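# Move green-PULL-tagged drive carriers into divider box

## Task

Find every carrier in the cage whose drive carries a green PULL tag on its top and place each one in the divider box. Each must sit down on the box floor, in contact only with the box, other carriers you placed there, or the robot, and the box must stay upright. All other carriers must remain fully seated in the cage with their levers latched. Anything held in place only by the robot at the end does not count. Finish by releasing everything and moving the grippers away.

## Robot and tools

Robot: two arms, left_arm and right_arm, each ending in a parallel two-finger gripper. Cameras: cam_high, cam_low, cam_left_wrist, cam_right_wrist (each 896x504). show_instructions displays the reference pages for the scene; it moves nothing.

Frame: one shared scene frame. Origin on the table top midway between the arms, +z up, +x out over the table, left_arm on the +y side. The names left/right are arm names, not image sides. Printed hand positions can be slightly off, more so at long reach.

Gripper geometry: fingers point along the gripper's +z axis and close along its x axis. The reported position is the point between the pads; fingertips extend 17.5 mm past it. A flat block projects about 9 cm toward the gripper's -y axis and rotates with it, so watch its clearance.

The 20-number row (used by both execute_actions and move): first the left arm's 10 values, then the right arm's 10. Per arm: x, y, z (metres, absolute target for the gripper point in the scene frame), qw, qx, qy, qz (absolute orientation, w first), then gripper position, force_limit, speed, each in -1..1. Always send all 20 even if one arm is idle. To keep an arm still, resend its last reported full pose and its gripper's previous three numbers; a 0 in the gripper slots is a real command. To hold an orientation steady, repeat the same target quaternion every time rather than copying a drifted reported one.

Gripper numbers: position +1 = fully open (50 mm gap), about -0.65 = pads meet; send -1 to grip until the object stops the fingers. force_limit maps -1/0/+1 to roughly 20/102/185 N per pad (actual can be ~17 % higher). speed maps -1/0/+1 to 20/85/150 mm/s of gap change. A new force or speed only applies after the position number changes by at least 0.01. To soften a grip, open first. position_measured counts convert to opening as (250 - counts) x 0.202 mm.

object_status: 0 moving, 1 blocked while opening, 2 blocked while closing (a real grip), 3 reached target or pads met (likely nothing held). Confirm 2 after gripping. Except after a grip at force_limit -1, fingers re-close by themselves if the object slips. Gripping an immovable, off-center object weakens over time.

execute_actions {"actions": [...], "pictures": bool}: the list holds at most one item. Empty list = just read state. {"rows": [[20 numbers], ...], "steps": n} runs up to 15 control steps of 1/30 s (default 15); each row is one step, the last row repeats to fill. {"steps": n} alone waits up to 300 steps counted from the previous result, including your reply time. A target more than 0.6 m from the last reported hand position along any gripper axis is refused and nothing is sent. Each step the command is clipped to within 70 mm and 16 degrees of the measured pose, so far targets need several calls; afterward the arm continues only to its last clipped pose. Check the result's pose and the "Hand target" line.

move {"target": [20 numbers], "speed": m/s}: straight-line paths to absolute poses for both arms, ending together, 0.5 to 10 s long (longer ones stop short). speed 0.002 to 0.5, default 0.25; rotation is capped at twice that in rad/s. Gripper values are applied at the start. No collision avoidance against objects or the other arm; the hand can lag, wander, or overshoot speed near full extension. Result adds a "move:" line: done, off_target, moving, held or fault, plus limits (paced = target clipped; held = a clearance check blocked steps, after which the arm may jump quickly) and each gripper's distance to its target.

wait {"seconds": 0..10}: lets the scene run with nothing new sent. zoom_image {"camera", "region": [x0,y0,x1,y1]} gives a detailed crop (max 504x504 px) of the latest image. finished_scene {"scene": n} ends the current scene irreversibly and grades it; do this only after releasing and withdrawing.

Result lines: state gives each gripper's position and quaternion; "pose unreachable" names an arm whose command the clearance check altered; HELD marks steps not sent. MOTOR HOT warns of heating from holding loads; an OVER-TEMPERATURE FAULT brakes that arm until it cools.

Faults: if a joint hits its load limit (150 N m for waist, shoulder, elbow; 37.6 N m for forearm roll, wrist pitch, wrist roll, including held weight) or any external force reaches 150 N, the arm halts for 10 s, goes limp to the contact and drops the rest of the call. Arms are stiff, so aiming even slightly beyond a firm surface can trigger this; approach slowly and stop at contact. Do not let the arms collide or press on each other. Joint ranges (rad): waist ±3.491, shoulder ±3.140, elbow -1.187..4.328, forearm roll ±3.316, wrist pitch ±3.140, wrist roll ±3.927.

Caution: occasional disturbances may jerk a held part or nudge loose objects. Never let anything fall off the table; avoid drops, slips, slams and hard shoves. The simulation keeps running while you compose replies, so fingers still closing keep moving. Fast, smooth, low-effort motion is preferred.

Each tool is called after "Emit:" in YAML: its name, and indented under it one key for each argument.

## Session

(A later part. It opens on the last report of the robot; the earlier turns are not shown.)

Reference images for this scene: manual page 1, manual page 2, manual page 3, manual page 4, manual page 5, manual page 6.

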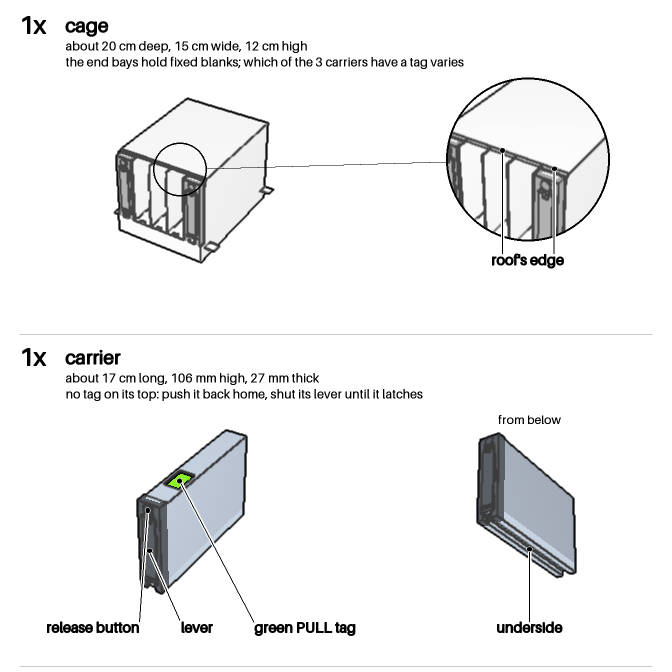

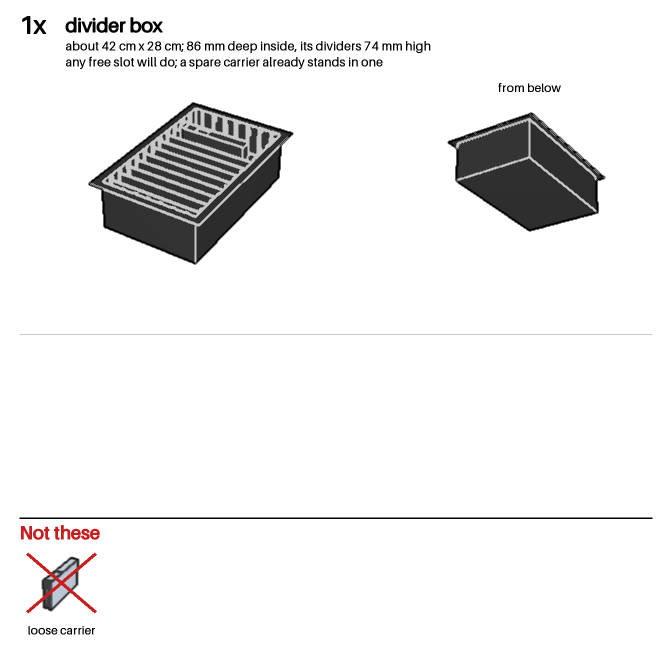

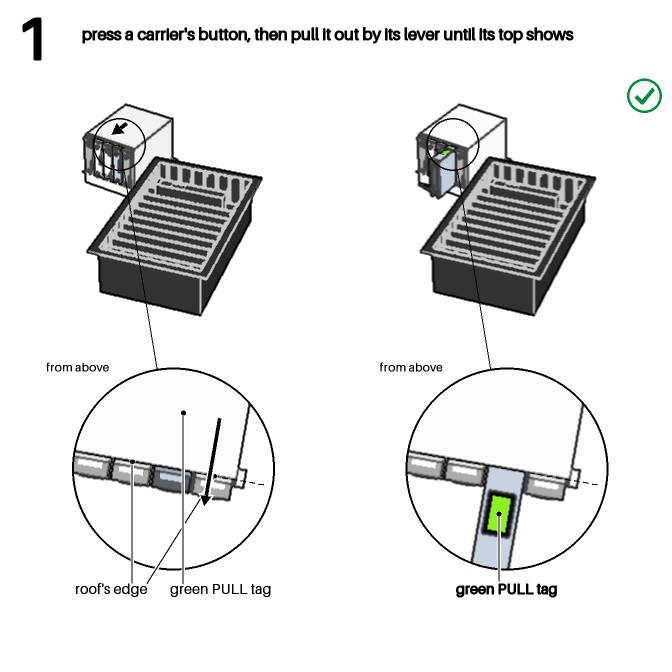

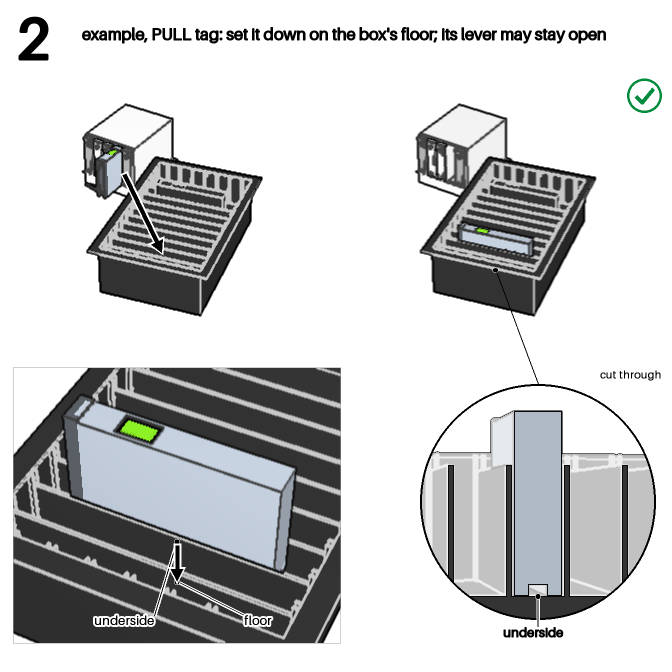

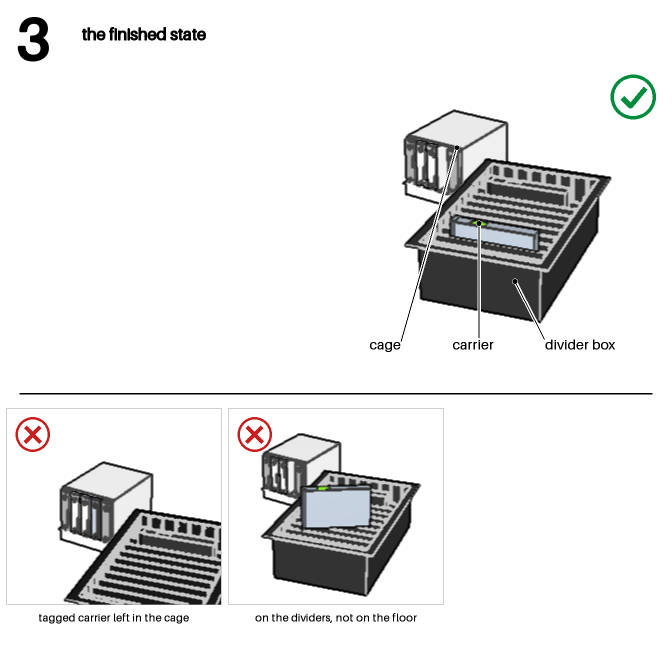

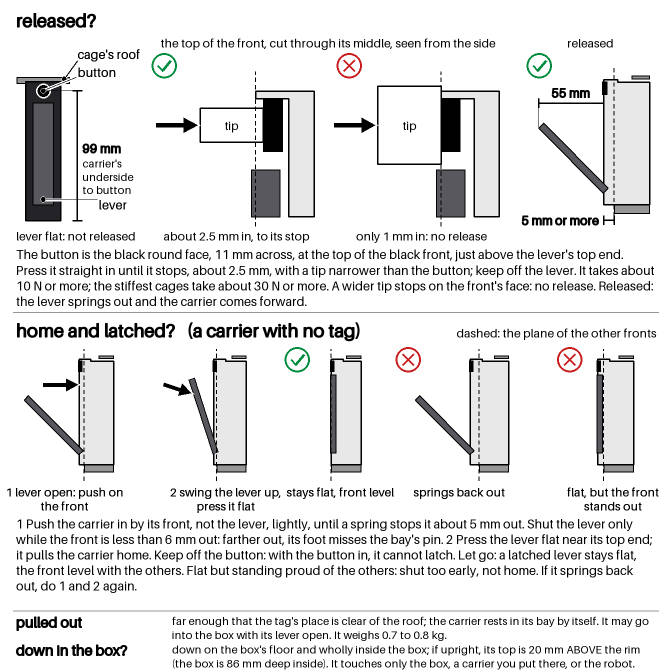

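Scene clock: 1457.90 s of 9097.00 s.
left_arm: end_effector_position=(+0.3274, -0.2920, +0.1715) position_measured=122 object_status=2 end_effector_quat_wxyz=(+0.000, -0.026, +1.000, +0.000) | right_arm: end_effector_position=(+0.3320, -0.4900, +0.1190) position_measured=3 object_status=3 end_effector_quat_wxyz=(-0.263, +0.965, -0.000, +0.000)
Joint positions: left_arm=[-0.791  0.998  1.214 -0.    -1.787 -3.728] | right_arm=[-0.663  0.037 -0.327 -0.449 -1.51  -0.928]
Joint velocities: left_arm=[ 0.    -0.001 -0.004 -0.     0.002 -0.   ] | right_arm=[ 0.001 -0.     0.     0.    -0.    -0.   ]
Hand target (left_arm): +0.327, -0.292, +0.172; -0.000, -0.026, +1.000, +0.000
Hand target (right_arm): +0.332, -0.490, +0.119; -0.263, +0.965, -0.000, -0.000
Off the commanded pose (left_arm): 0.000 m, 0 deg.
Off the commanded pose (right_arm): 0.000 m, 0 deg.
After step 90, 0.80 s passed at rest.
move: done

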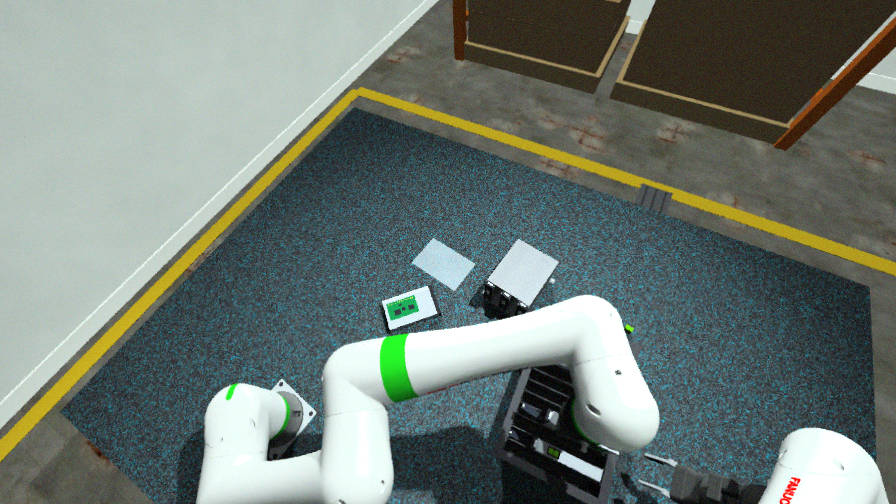

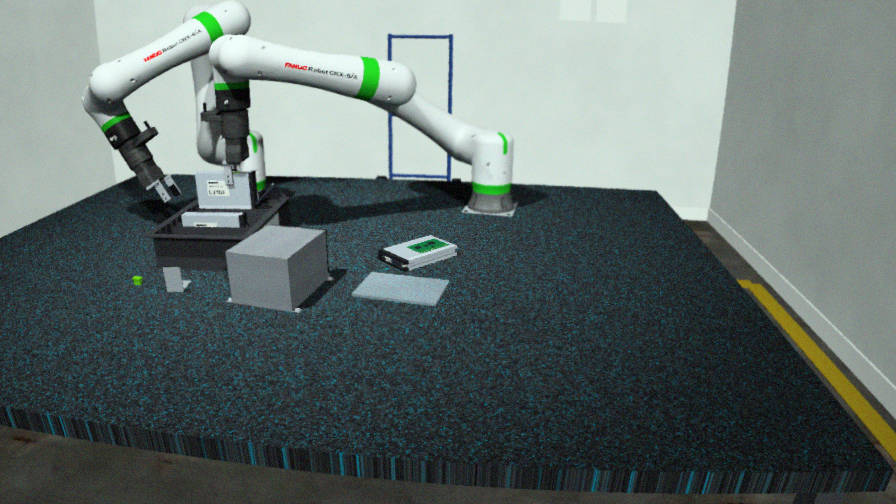

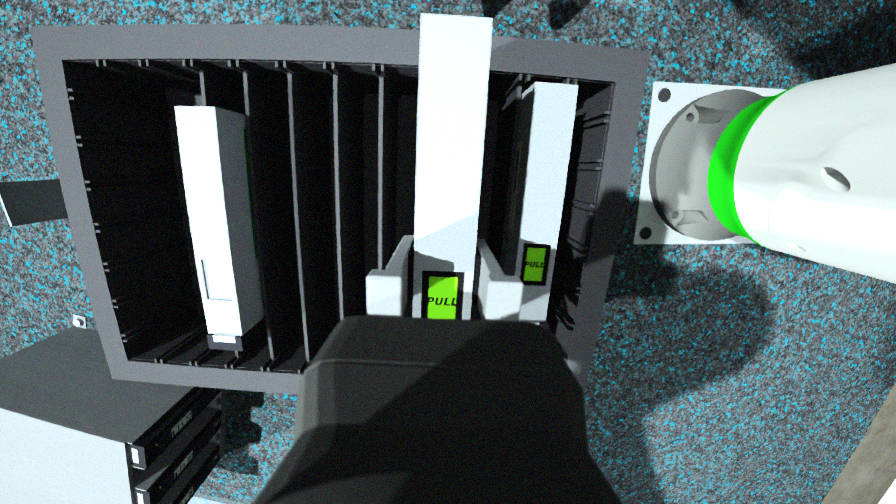

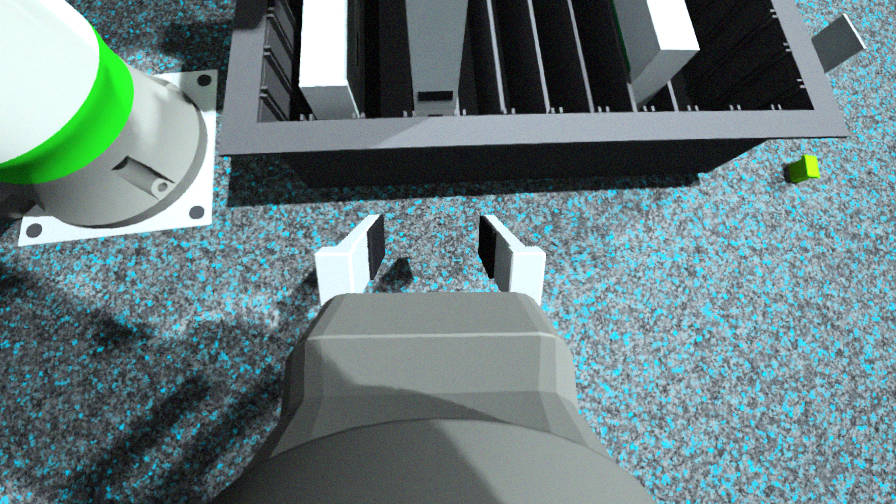

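Emit:
move:
  target: [0.3274,-0.292,0.1650,0,0.02618,-0.99966,0,-1,0.25,1.0,0.332,-0.490,0.119,0.263,-0.9648,0,0,1.0,0,0.5]
  speed: 0.005

Emit:
zoom_image:
  camera: "cam_right_wrist"
  region: [370,40,510,130]

Scene clock: 1462.00 s of 9097.00 s.
left_arm: end_effector_position=(+0.3274, -0.2920, +0.1650) position_measured=122 object_status=2 end_effector_quat_wxyz=(+0.000, -0.026, +1.000, +0.000) | right_arm: end_effector_position=(+0.3320, -0.4900, +0.1190) position_measured=3 object_status=3 end_effector_quat_wxyz=(-0.263, +0.965, +0.000, +0.000)
Joint positions: left_arm=[-0.791  0.989  1.183 -0.    -1.765 -3.728] | right_arm=[-0.663  0.037 -0.327 -0.449 -1.51  -0.928]
Joint velocities: left_arm=[-0.    -0.001 -0.002  0.001  0.001 -0.001] | right_arm=[ 0.001 -0.     0.     0.     0.     0.   ]
Hand target (left_arm): +0.327, -0.292, +0.165; -0.000, -0.026, +1.000, +0.000
Hand target (right_arm): +0.332, -0.490, +0.119; -0.263, +0.965, -0.000, -0.000
Off the commanded pose (left_arm): 0.000 m, 0 deg.
Off the commanded pose (right_arm): 0.000 m, 0 deg.
move: done

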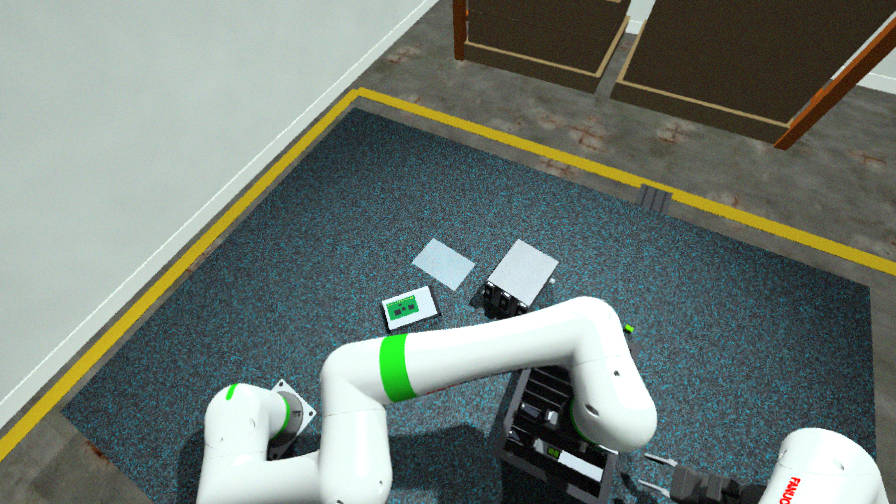

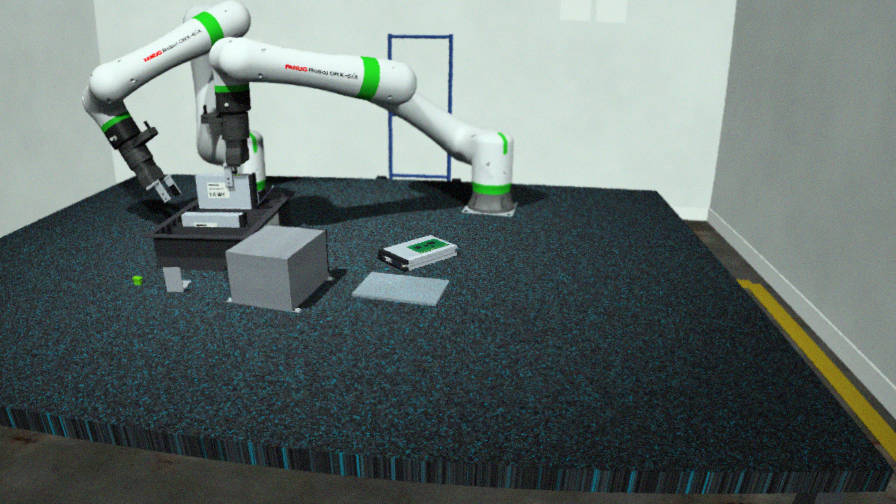

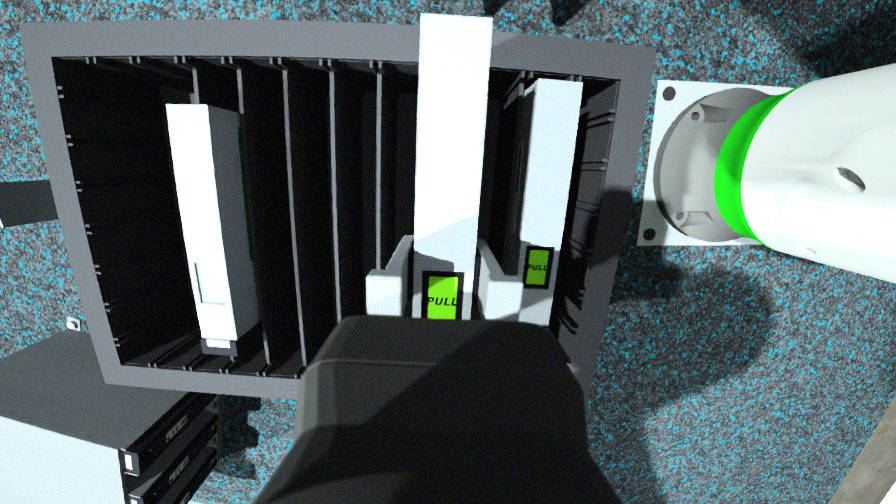

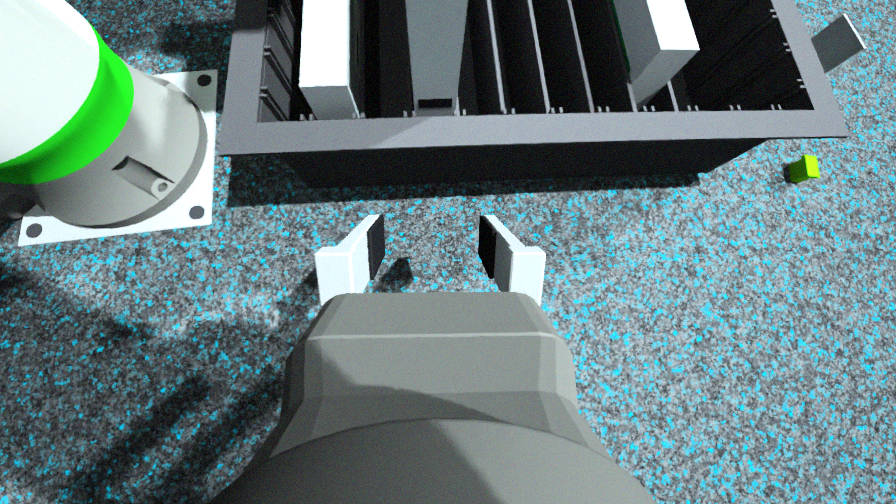

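Region (370, 40, 510, 130) of cam_right_wrist's 896x504 image, scaled by 3.600, with more detail than that image has; it fills the top 324 rows of this view, and the rest is white.

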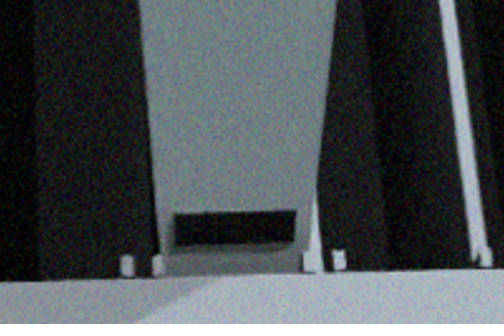

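Emit:
move:
  target: [0.3274,-0.292,0.140,0,0.02618,-0.99966,0,-1,0.25,1.0,0.332,-0.490,0.119,0.263,-0.9648,0,0,1.0,0,0.5]
  speed: 0.02

Scene clock: 1466.77 s of 9097.00 s.
left_arm: end_effector_position=(+0.3274, -0.2920, +0.1401) position_measured=122 object_status=2 end_effector_quat_wxyz=(+0.000, -0.026, +1.000, +0.000) | right_arm: end_effector_position=(+0.3320, -0.4900, +0.1190) position_measured=3 object_status=3 end_effector_quat_wxyz=(-0.263, +0.965, +0.000, +0.000)
Joint positions: left_arm=[-0.791  0.967  1.084 -0.    -1.688 -3.728] | right_arm=[-0.663  0.037 -0.327 -0.449 -1.51  -0.928]
Joint velocities: left_arm=[-0.    -0.001 -0.004 -0.     0.005  0.   ] | right_arm=[ 0. -0.  0.  0. -0. -0.]
Hand target (left_arm): +0.327, -0.292, +0.140; -0.000, -0.026, +1.000, +0.000
Hand target (right_arm): +0.332, -0.490, +0.119; -0.263, +0.965, -0.000, -0.000
Off the commanded pose (left_arm): 0.000 m, 0 deg.
Off the commanded pose (right_arm): 0.000 m, 0 deg.
After step 90, 0.27 s passed at rest.
move: done

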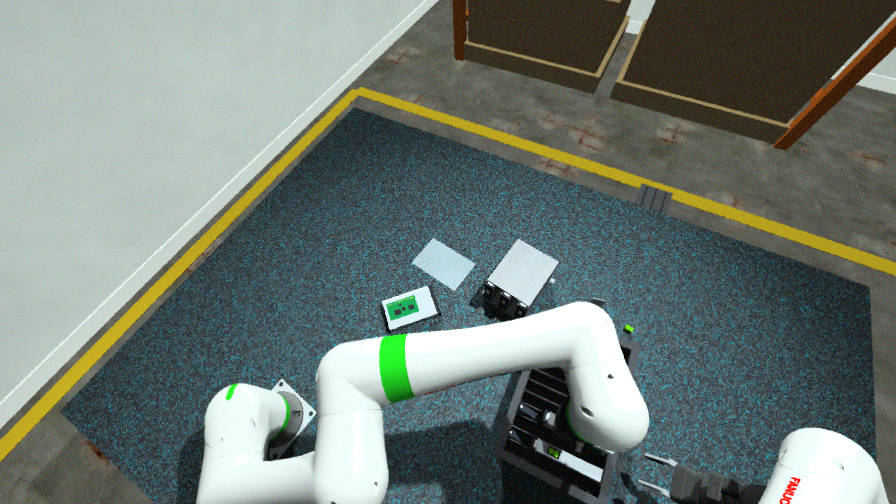

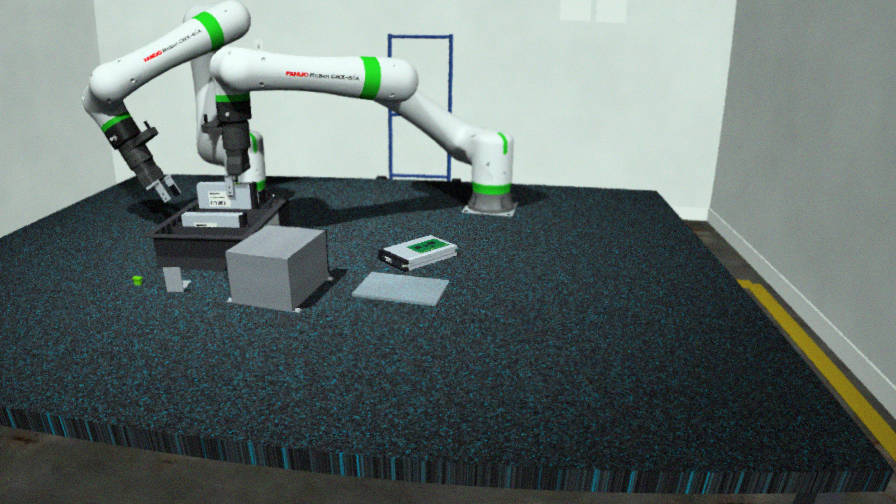

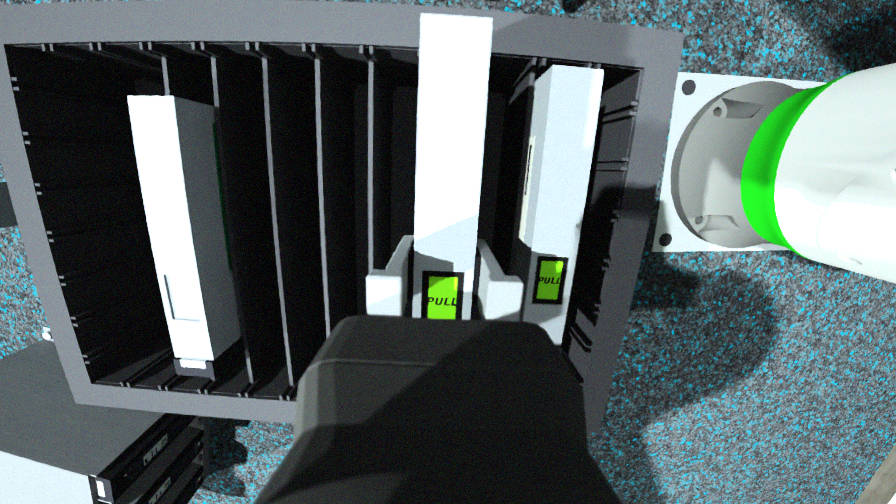

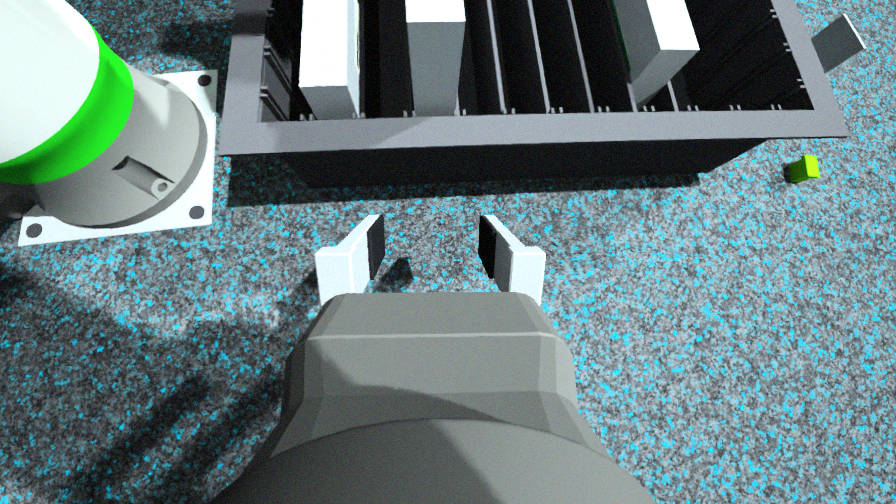

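Emit:
move:
  target: [0.3274,-0.292,0.104,0,0.02618,-0.99966,0,-1,0.25,1.0,0.332,-0.490,0.119,0.263,-0.9648,0,0,1.0,0,0.5]
  speed: 0.02

Scene clock: 1472.33 s of 9097.00 s.
left_arm: end_effector_position=(+0.3274, -0.2920, +0.1041) position_measured=122 object_status=2 end_effector_quat_wxyz=(+0.000, -0.026, +1.000, +0.000) | right_arm: end_effector_position=(+0.3320, -0.4900, +0.1190) position_measured=3 object_status=3 end_effector_quat_wxyz=(-0.263, +0.965, +0.000, +0.000)
Joint positions: left_arm=[-0.791  0.955  0.979 -0.    -1.595 -3.728] | right_arm=[-0.663  0.037 -0.327 -0.449 -1.51  -0.928]
Joint velocities: left_arm=[-0.002 -0.    -0.003  0.     0.003 -0.   ] | right_arm=[ 0.001 -0.     0.    -0.    -0.     0.   ]
Hand target (left_arm): +0.327, -0.292, +0.104; -0.000, -0.026, +1.000, +0.000
Hand target (right_arm): +0.332, -0.490, +0.119; -0.263, +0.965, -0.000, -0.000
Off the commanded pose (left_arm): 0.000 m, 0 deg.
Off the commanded pose (right_arm): 0.000 m, 0 deg.
After step 90, 0.50 s passed at rest.
move: done

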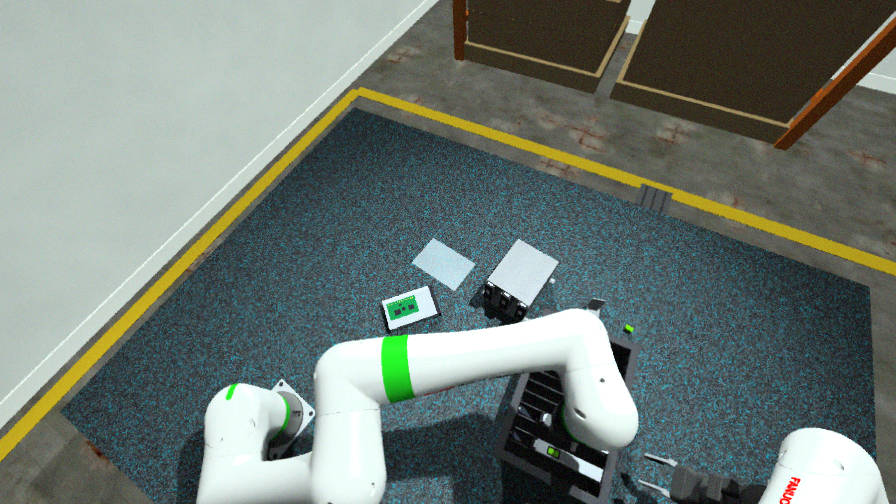

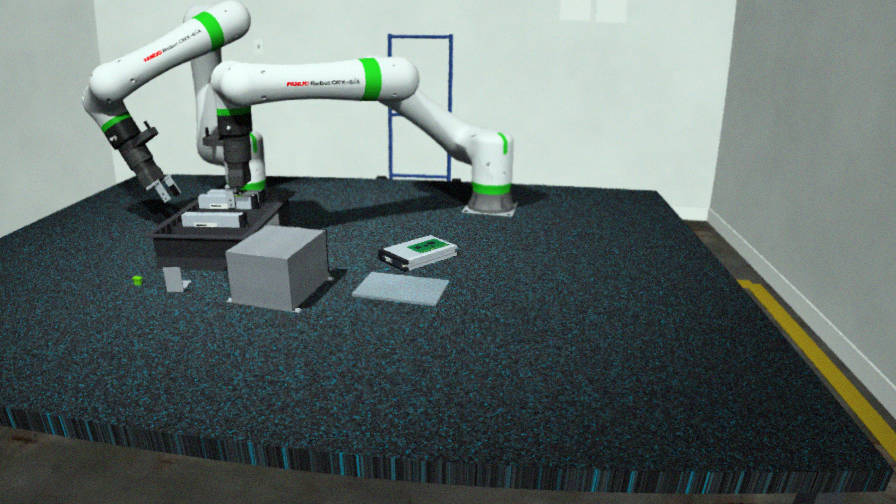

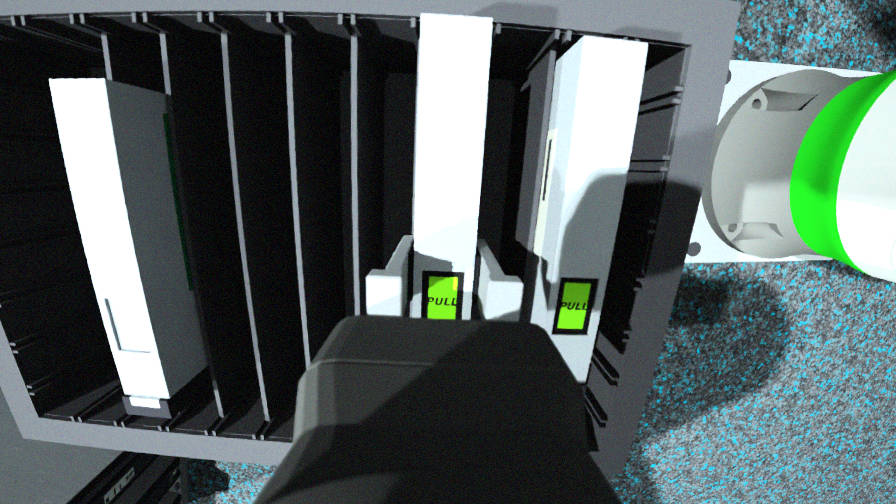

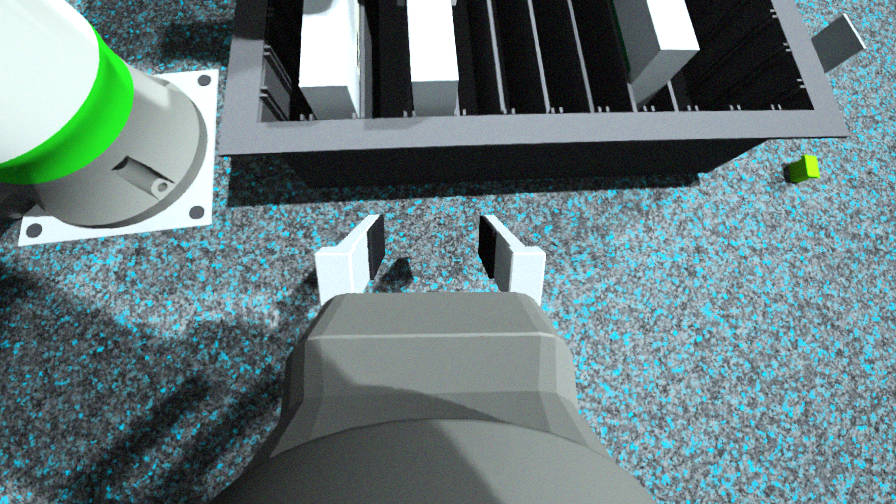

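Emit:
move:
  target: [0.3274,-0.292,0.1012,0,0.02618,-0.99966,0,-1,0.25,1.0,0.332,-0.490,0.119,0.263,-0.9648,0,0,1.0,0,0.5]
  speed: 0.003

Emit:
zoom_image:
  camera: "cam_right_wrist"
  region: [280,40,500,130]

Scene clock: 1478.20 s of 9097.00 s.
left_arm: end_effector_position=(+0.3274, -0.2920, +0.1012) position_measured=122 object_status=2 end_effector_quat_wxyz=(-0.000, -0.026, +1.000, -0.000) | right_arm: end_effector_position=(+0.3320, -0.4900, +0.1190) position_measured=3 object_status=3 end_effector_quat_wxyz=(-0.263, +0.965, +0.000, +0.000)
Joint positions: left_arm=[-0.791  0.955  0.971  0.    -1.588 -3.728] | right_arm=[-0.663  0.037 -0.327 -0.449 -1.51  -0.928]
Joint velocities: left_arm=[-0.001  0.    -0.002 -0.    -0.     0.   ] | right_arm=[ 0. -0.  0. -0.  0. -0.]
Hand target (left_arm): +0.327, -0.292, +0.101; -0.000, -0.026, +1.000, +0.000
Hand target (right_arm): +0.332, -0.490, +0.119; -0.263, +0.965, +0.000, +0.000
Off the commanded pose (left_arm): 0.000 m, 0 deg.
Off the commanded pose (right_arm): 0.000 m, 0 deg.
After step 90, 1.70 s passed at rest.
move: done

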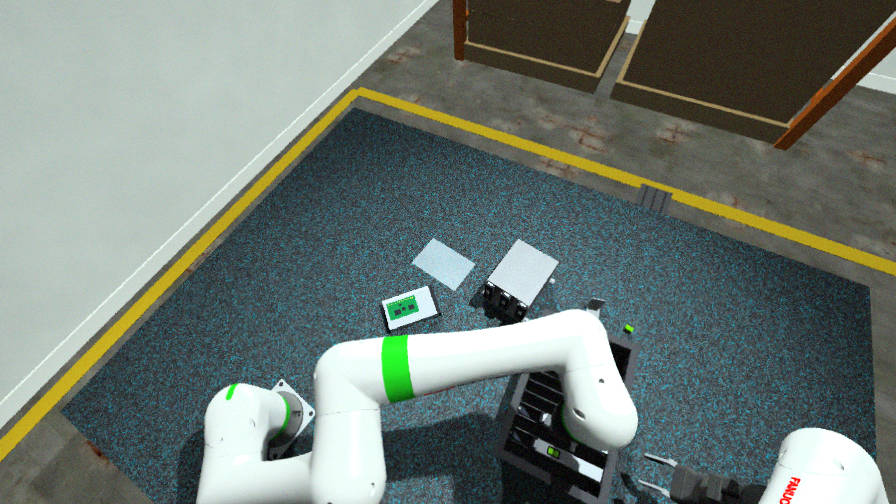

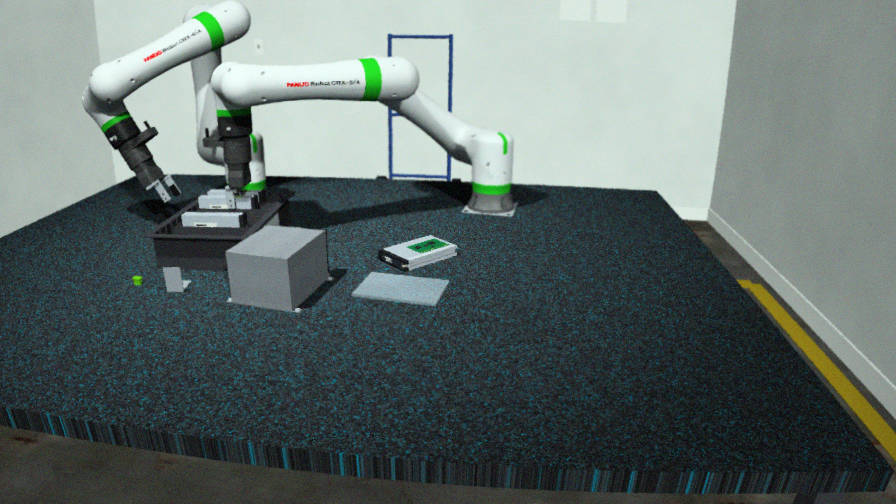

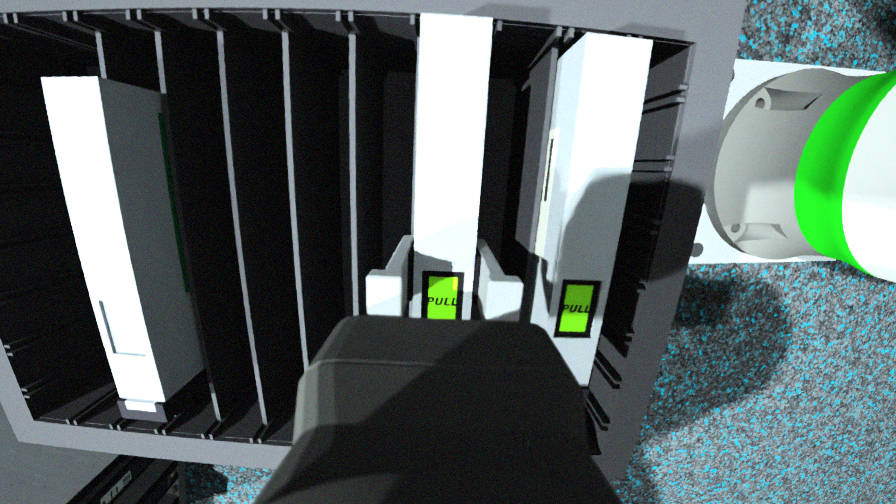

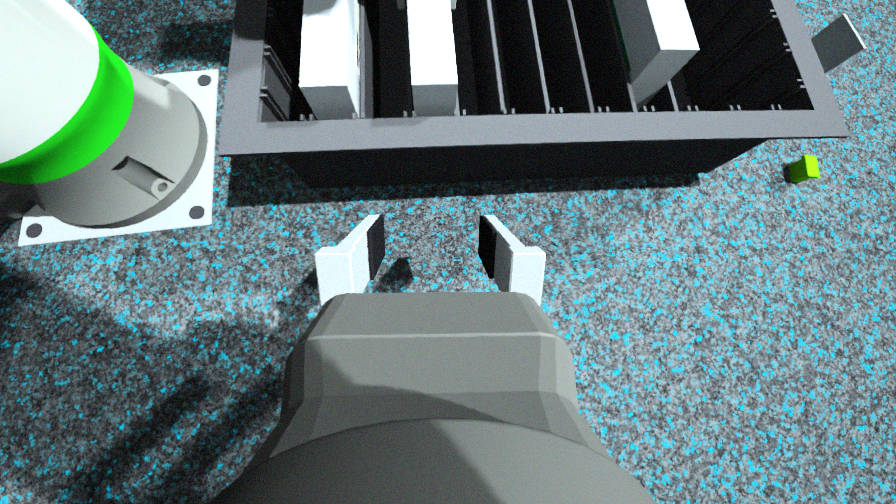

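Region (280, 40, 500, 130) of cam_right_wrist's 896x504 image, scaled by 2.291, with more detail than that image has; it fills the top 206 rows of this view, and the rest is white.

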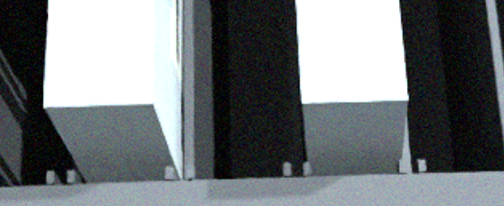

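Emit:
move:
  target: [0.3274,-0.292,0.1005,0,0.02618,-0.99966,0,-1,0.25,1.0,0.332,-0.490,0.119,0.263,-0.9648,0,0,1.0,0,0.5]
  speed: 0.002

Emit:
move:
  target: [0.3274,-0.292,0.1005,0,0.02618,-0.99966,0,0.4,0,0.0,0.332,-0.490,0.119,0.263,-0.9648,0,0,1.0,0,0.5]
  speed: 0.01

Emit:
zoom_image:
  camera: "cam_right_wrist"
  region: [280,40,500,130]

Scene clock: 1481.87 s of 9097.00 s.
left_arm: end_effector_position=(+0.3274, -0.2920, +0.1005) position_measured=122 object_status=2 end_effector_quat_wxyz=(+0.000, -0.026, +1.000, -0.000) | right_arm: end_effector_position=(+0.3320, -0.4900, +0.1190) position_measured=3 object_status=3 end_effector_quat_wxyz=(-0.263, +0.965, +0.000, +0.000)
Joint positions: left_arm=[-0.791  0.954  0.97   0.    -1.586 -3.728] | right_arm=[-0.663  0.037 -0.327 -0.449 -1.51  -0.928]
Joint velocities: left_arm=[-0.    -0.    -0.     0.     0.001 -0.001] | right_arm=[ 0.001 -0.    -0.     0.    -0.     0.   ]
Hand target (left_arm): +0.327, -0.292, +0.101; -0.000, -0.026, +1.000, +0.000
Hand target (right_arm): +0.332, -0.490, +0.119; -0.263, +0.965, -0.000, -0.000
Off the commanded pose (left_arm): 0.000 m, 0 deg.
Off the commanded pose (right_arm): 0.000 m, 0 deg.
move: done

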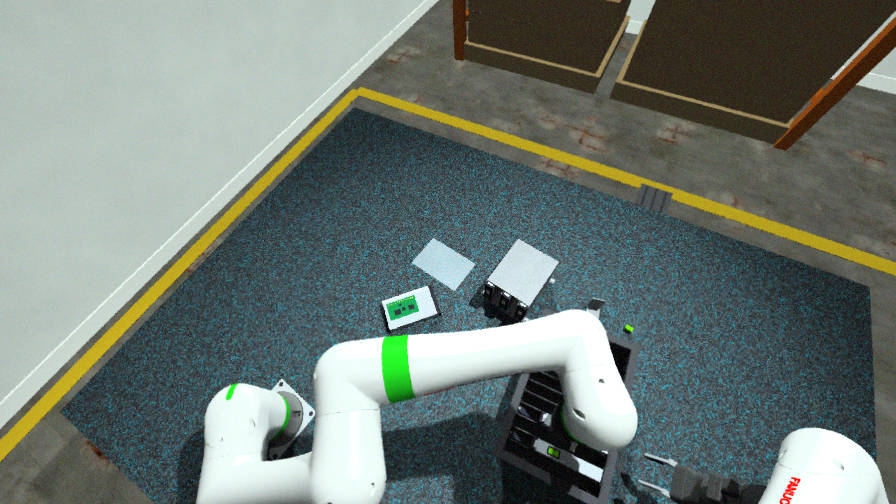

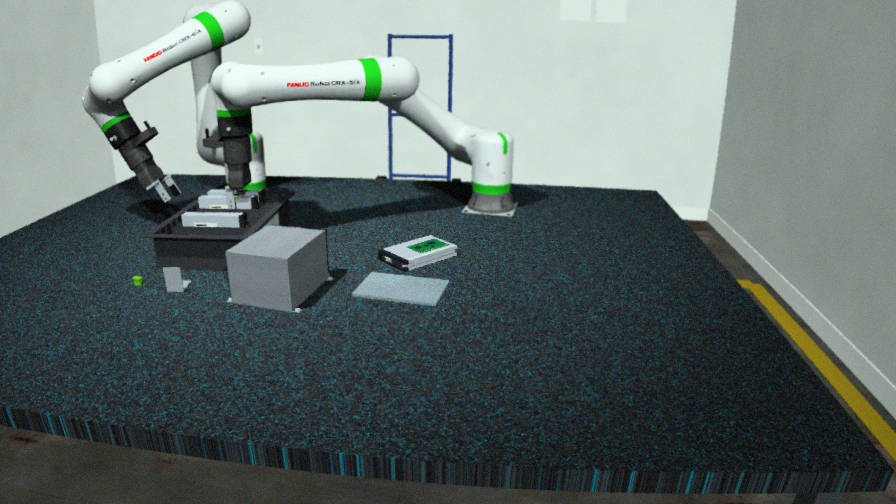

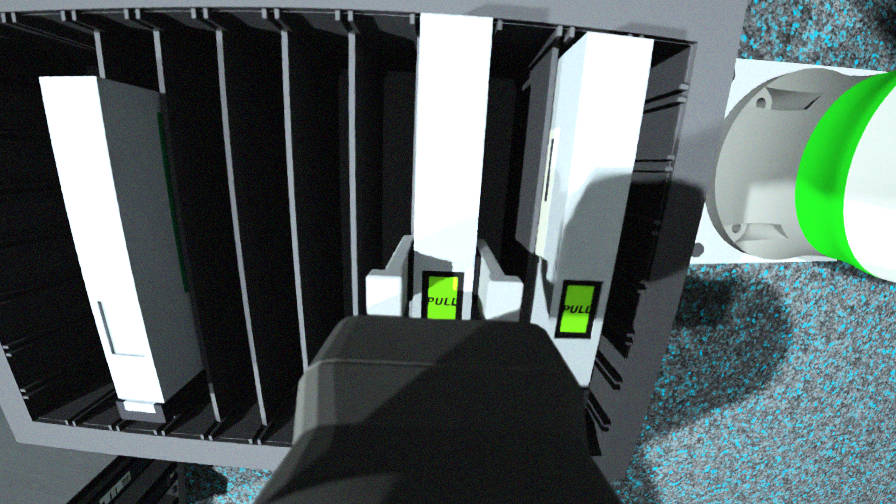

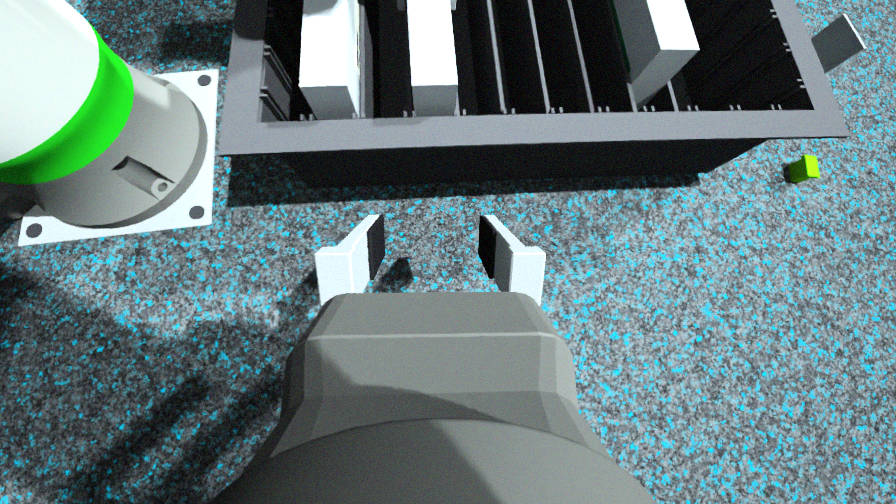

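Scene clock: 1482.57 s of 9097.00 s.
left_arm: end_effector_position=(+0.3274, -0.2920, +0.1005) position_measured=92 object_status=3 end_effector_quat_wxyz=(+0.000, -0.026, +1.000, -0.000) | right_arm: end_effector_position=(+0.3320, -0.4900, +0.1190) position_measured=3 object_status=3 end_effector_quat_wxyz=(-0.263, +0.965, +0.000, +0.000)
Joint positions: left_arm=[-0.791  0.954  0.97   0.    -1.586 -3.728] | right_arm=[-0.663  0.037 -0.327 -0.449 -1.51  -0.928]
Joint velocities: left_arm=[ 0.002  0.    -0.001 -0.001  0.001 -0.001] | right_arm=[-0.001  0.     0.    -0.     0.    -0.   ]
Hand target (left_arm): +0.327, -0.292, +0.101; -0.000, -0.026, +1.000, -0.000
Hand target (right_arm): +0.332, -0.490, +0.119; -0.263, +0.965, -0.000, -0.000
Off the commanded pose (left_arm): 0.000 m, 0 deg.
Off the commanded pose (right_arm): 0.000 m, 0 deg.
move: done

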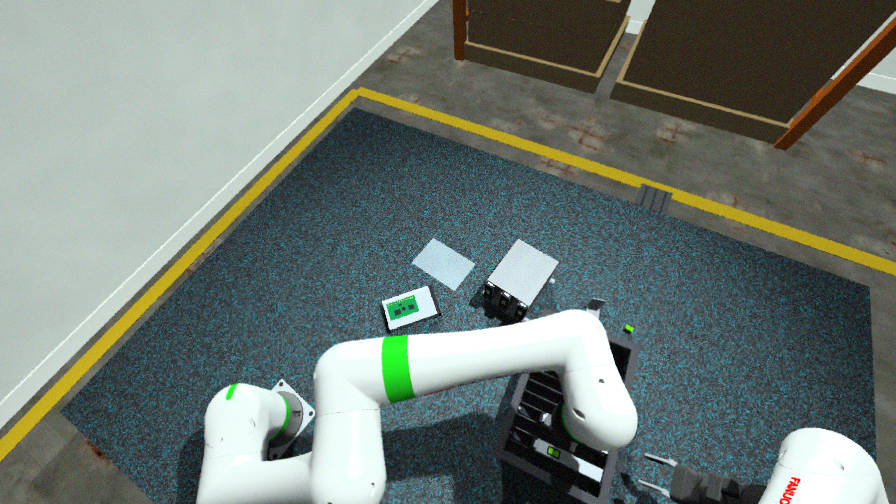

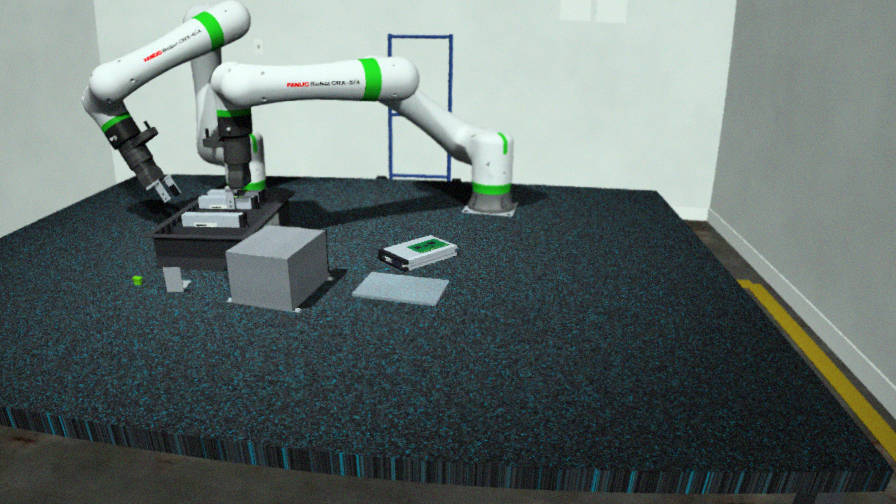

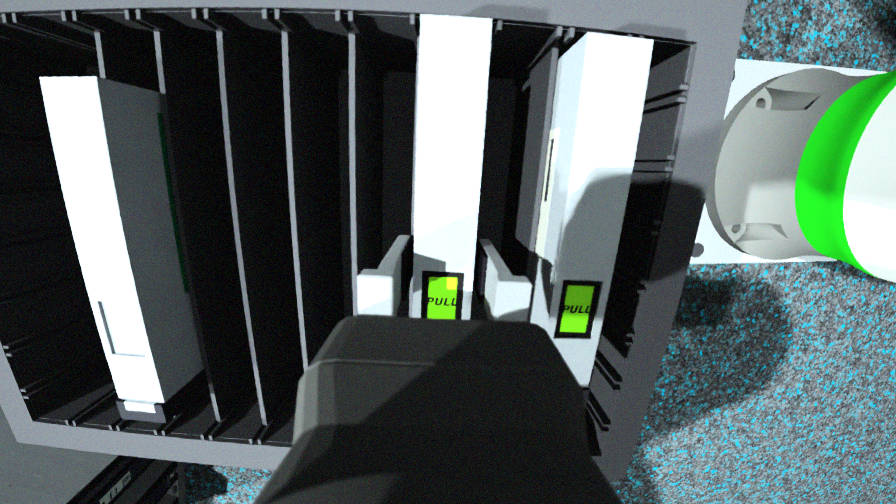

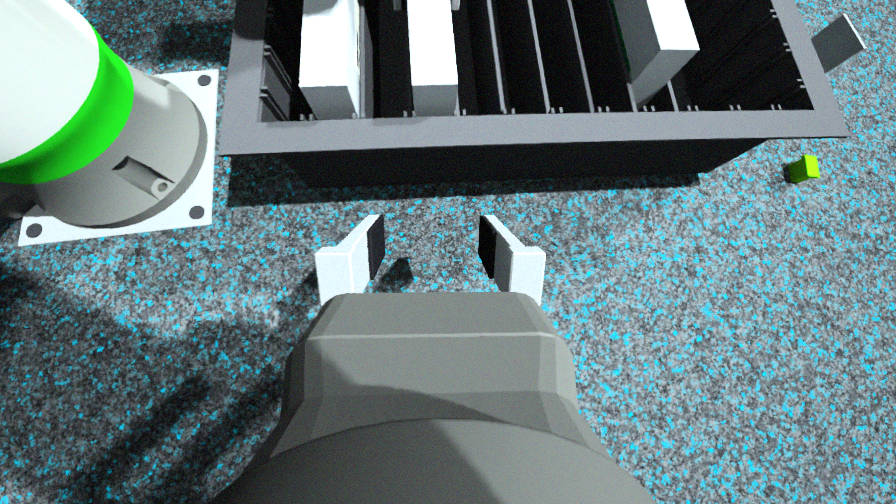

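Region (280, 40, 500, 130) of cam_right_wrist's 896x504 image, scaled by 2.291, with more detail than that image has; it fills the top 206 rows of this view, and the rest is white.

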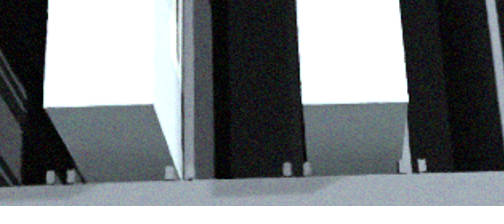

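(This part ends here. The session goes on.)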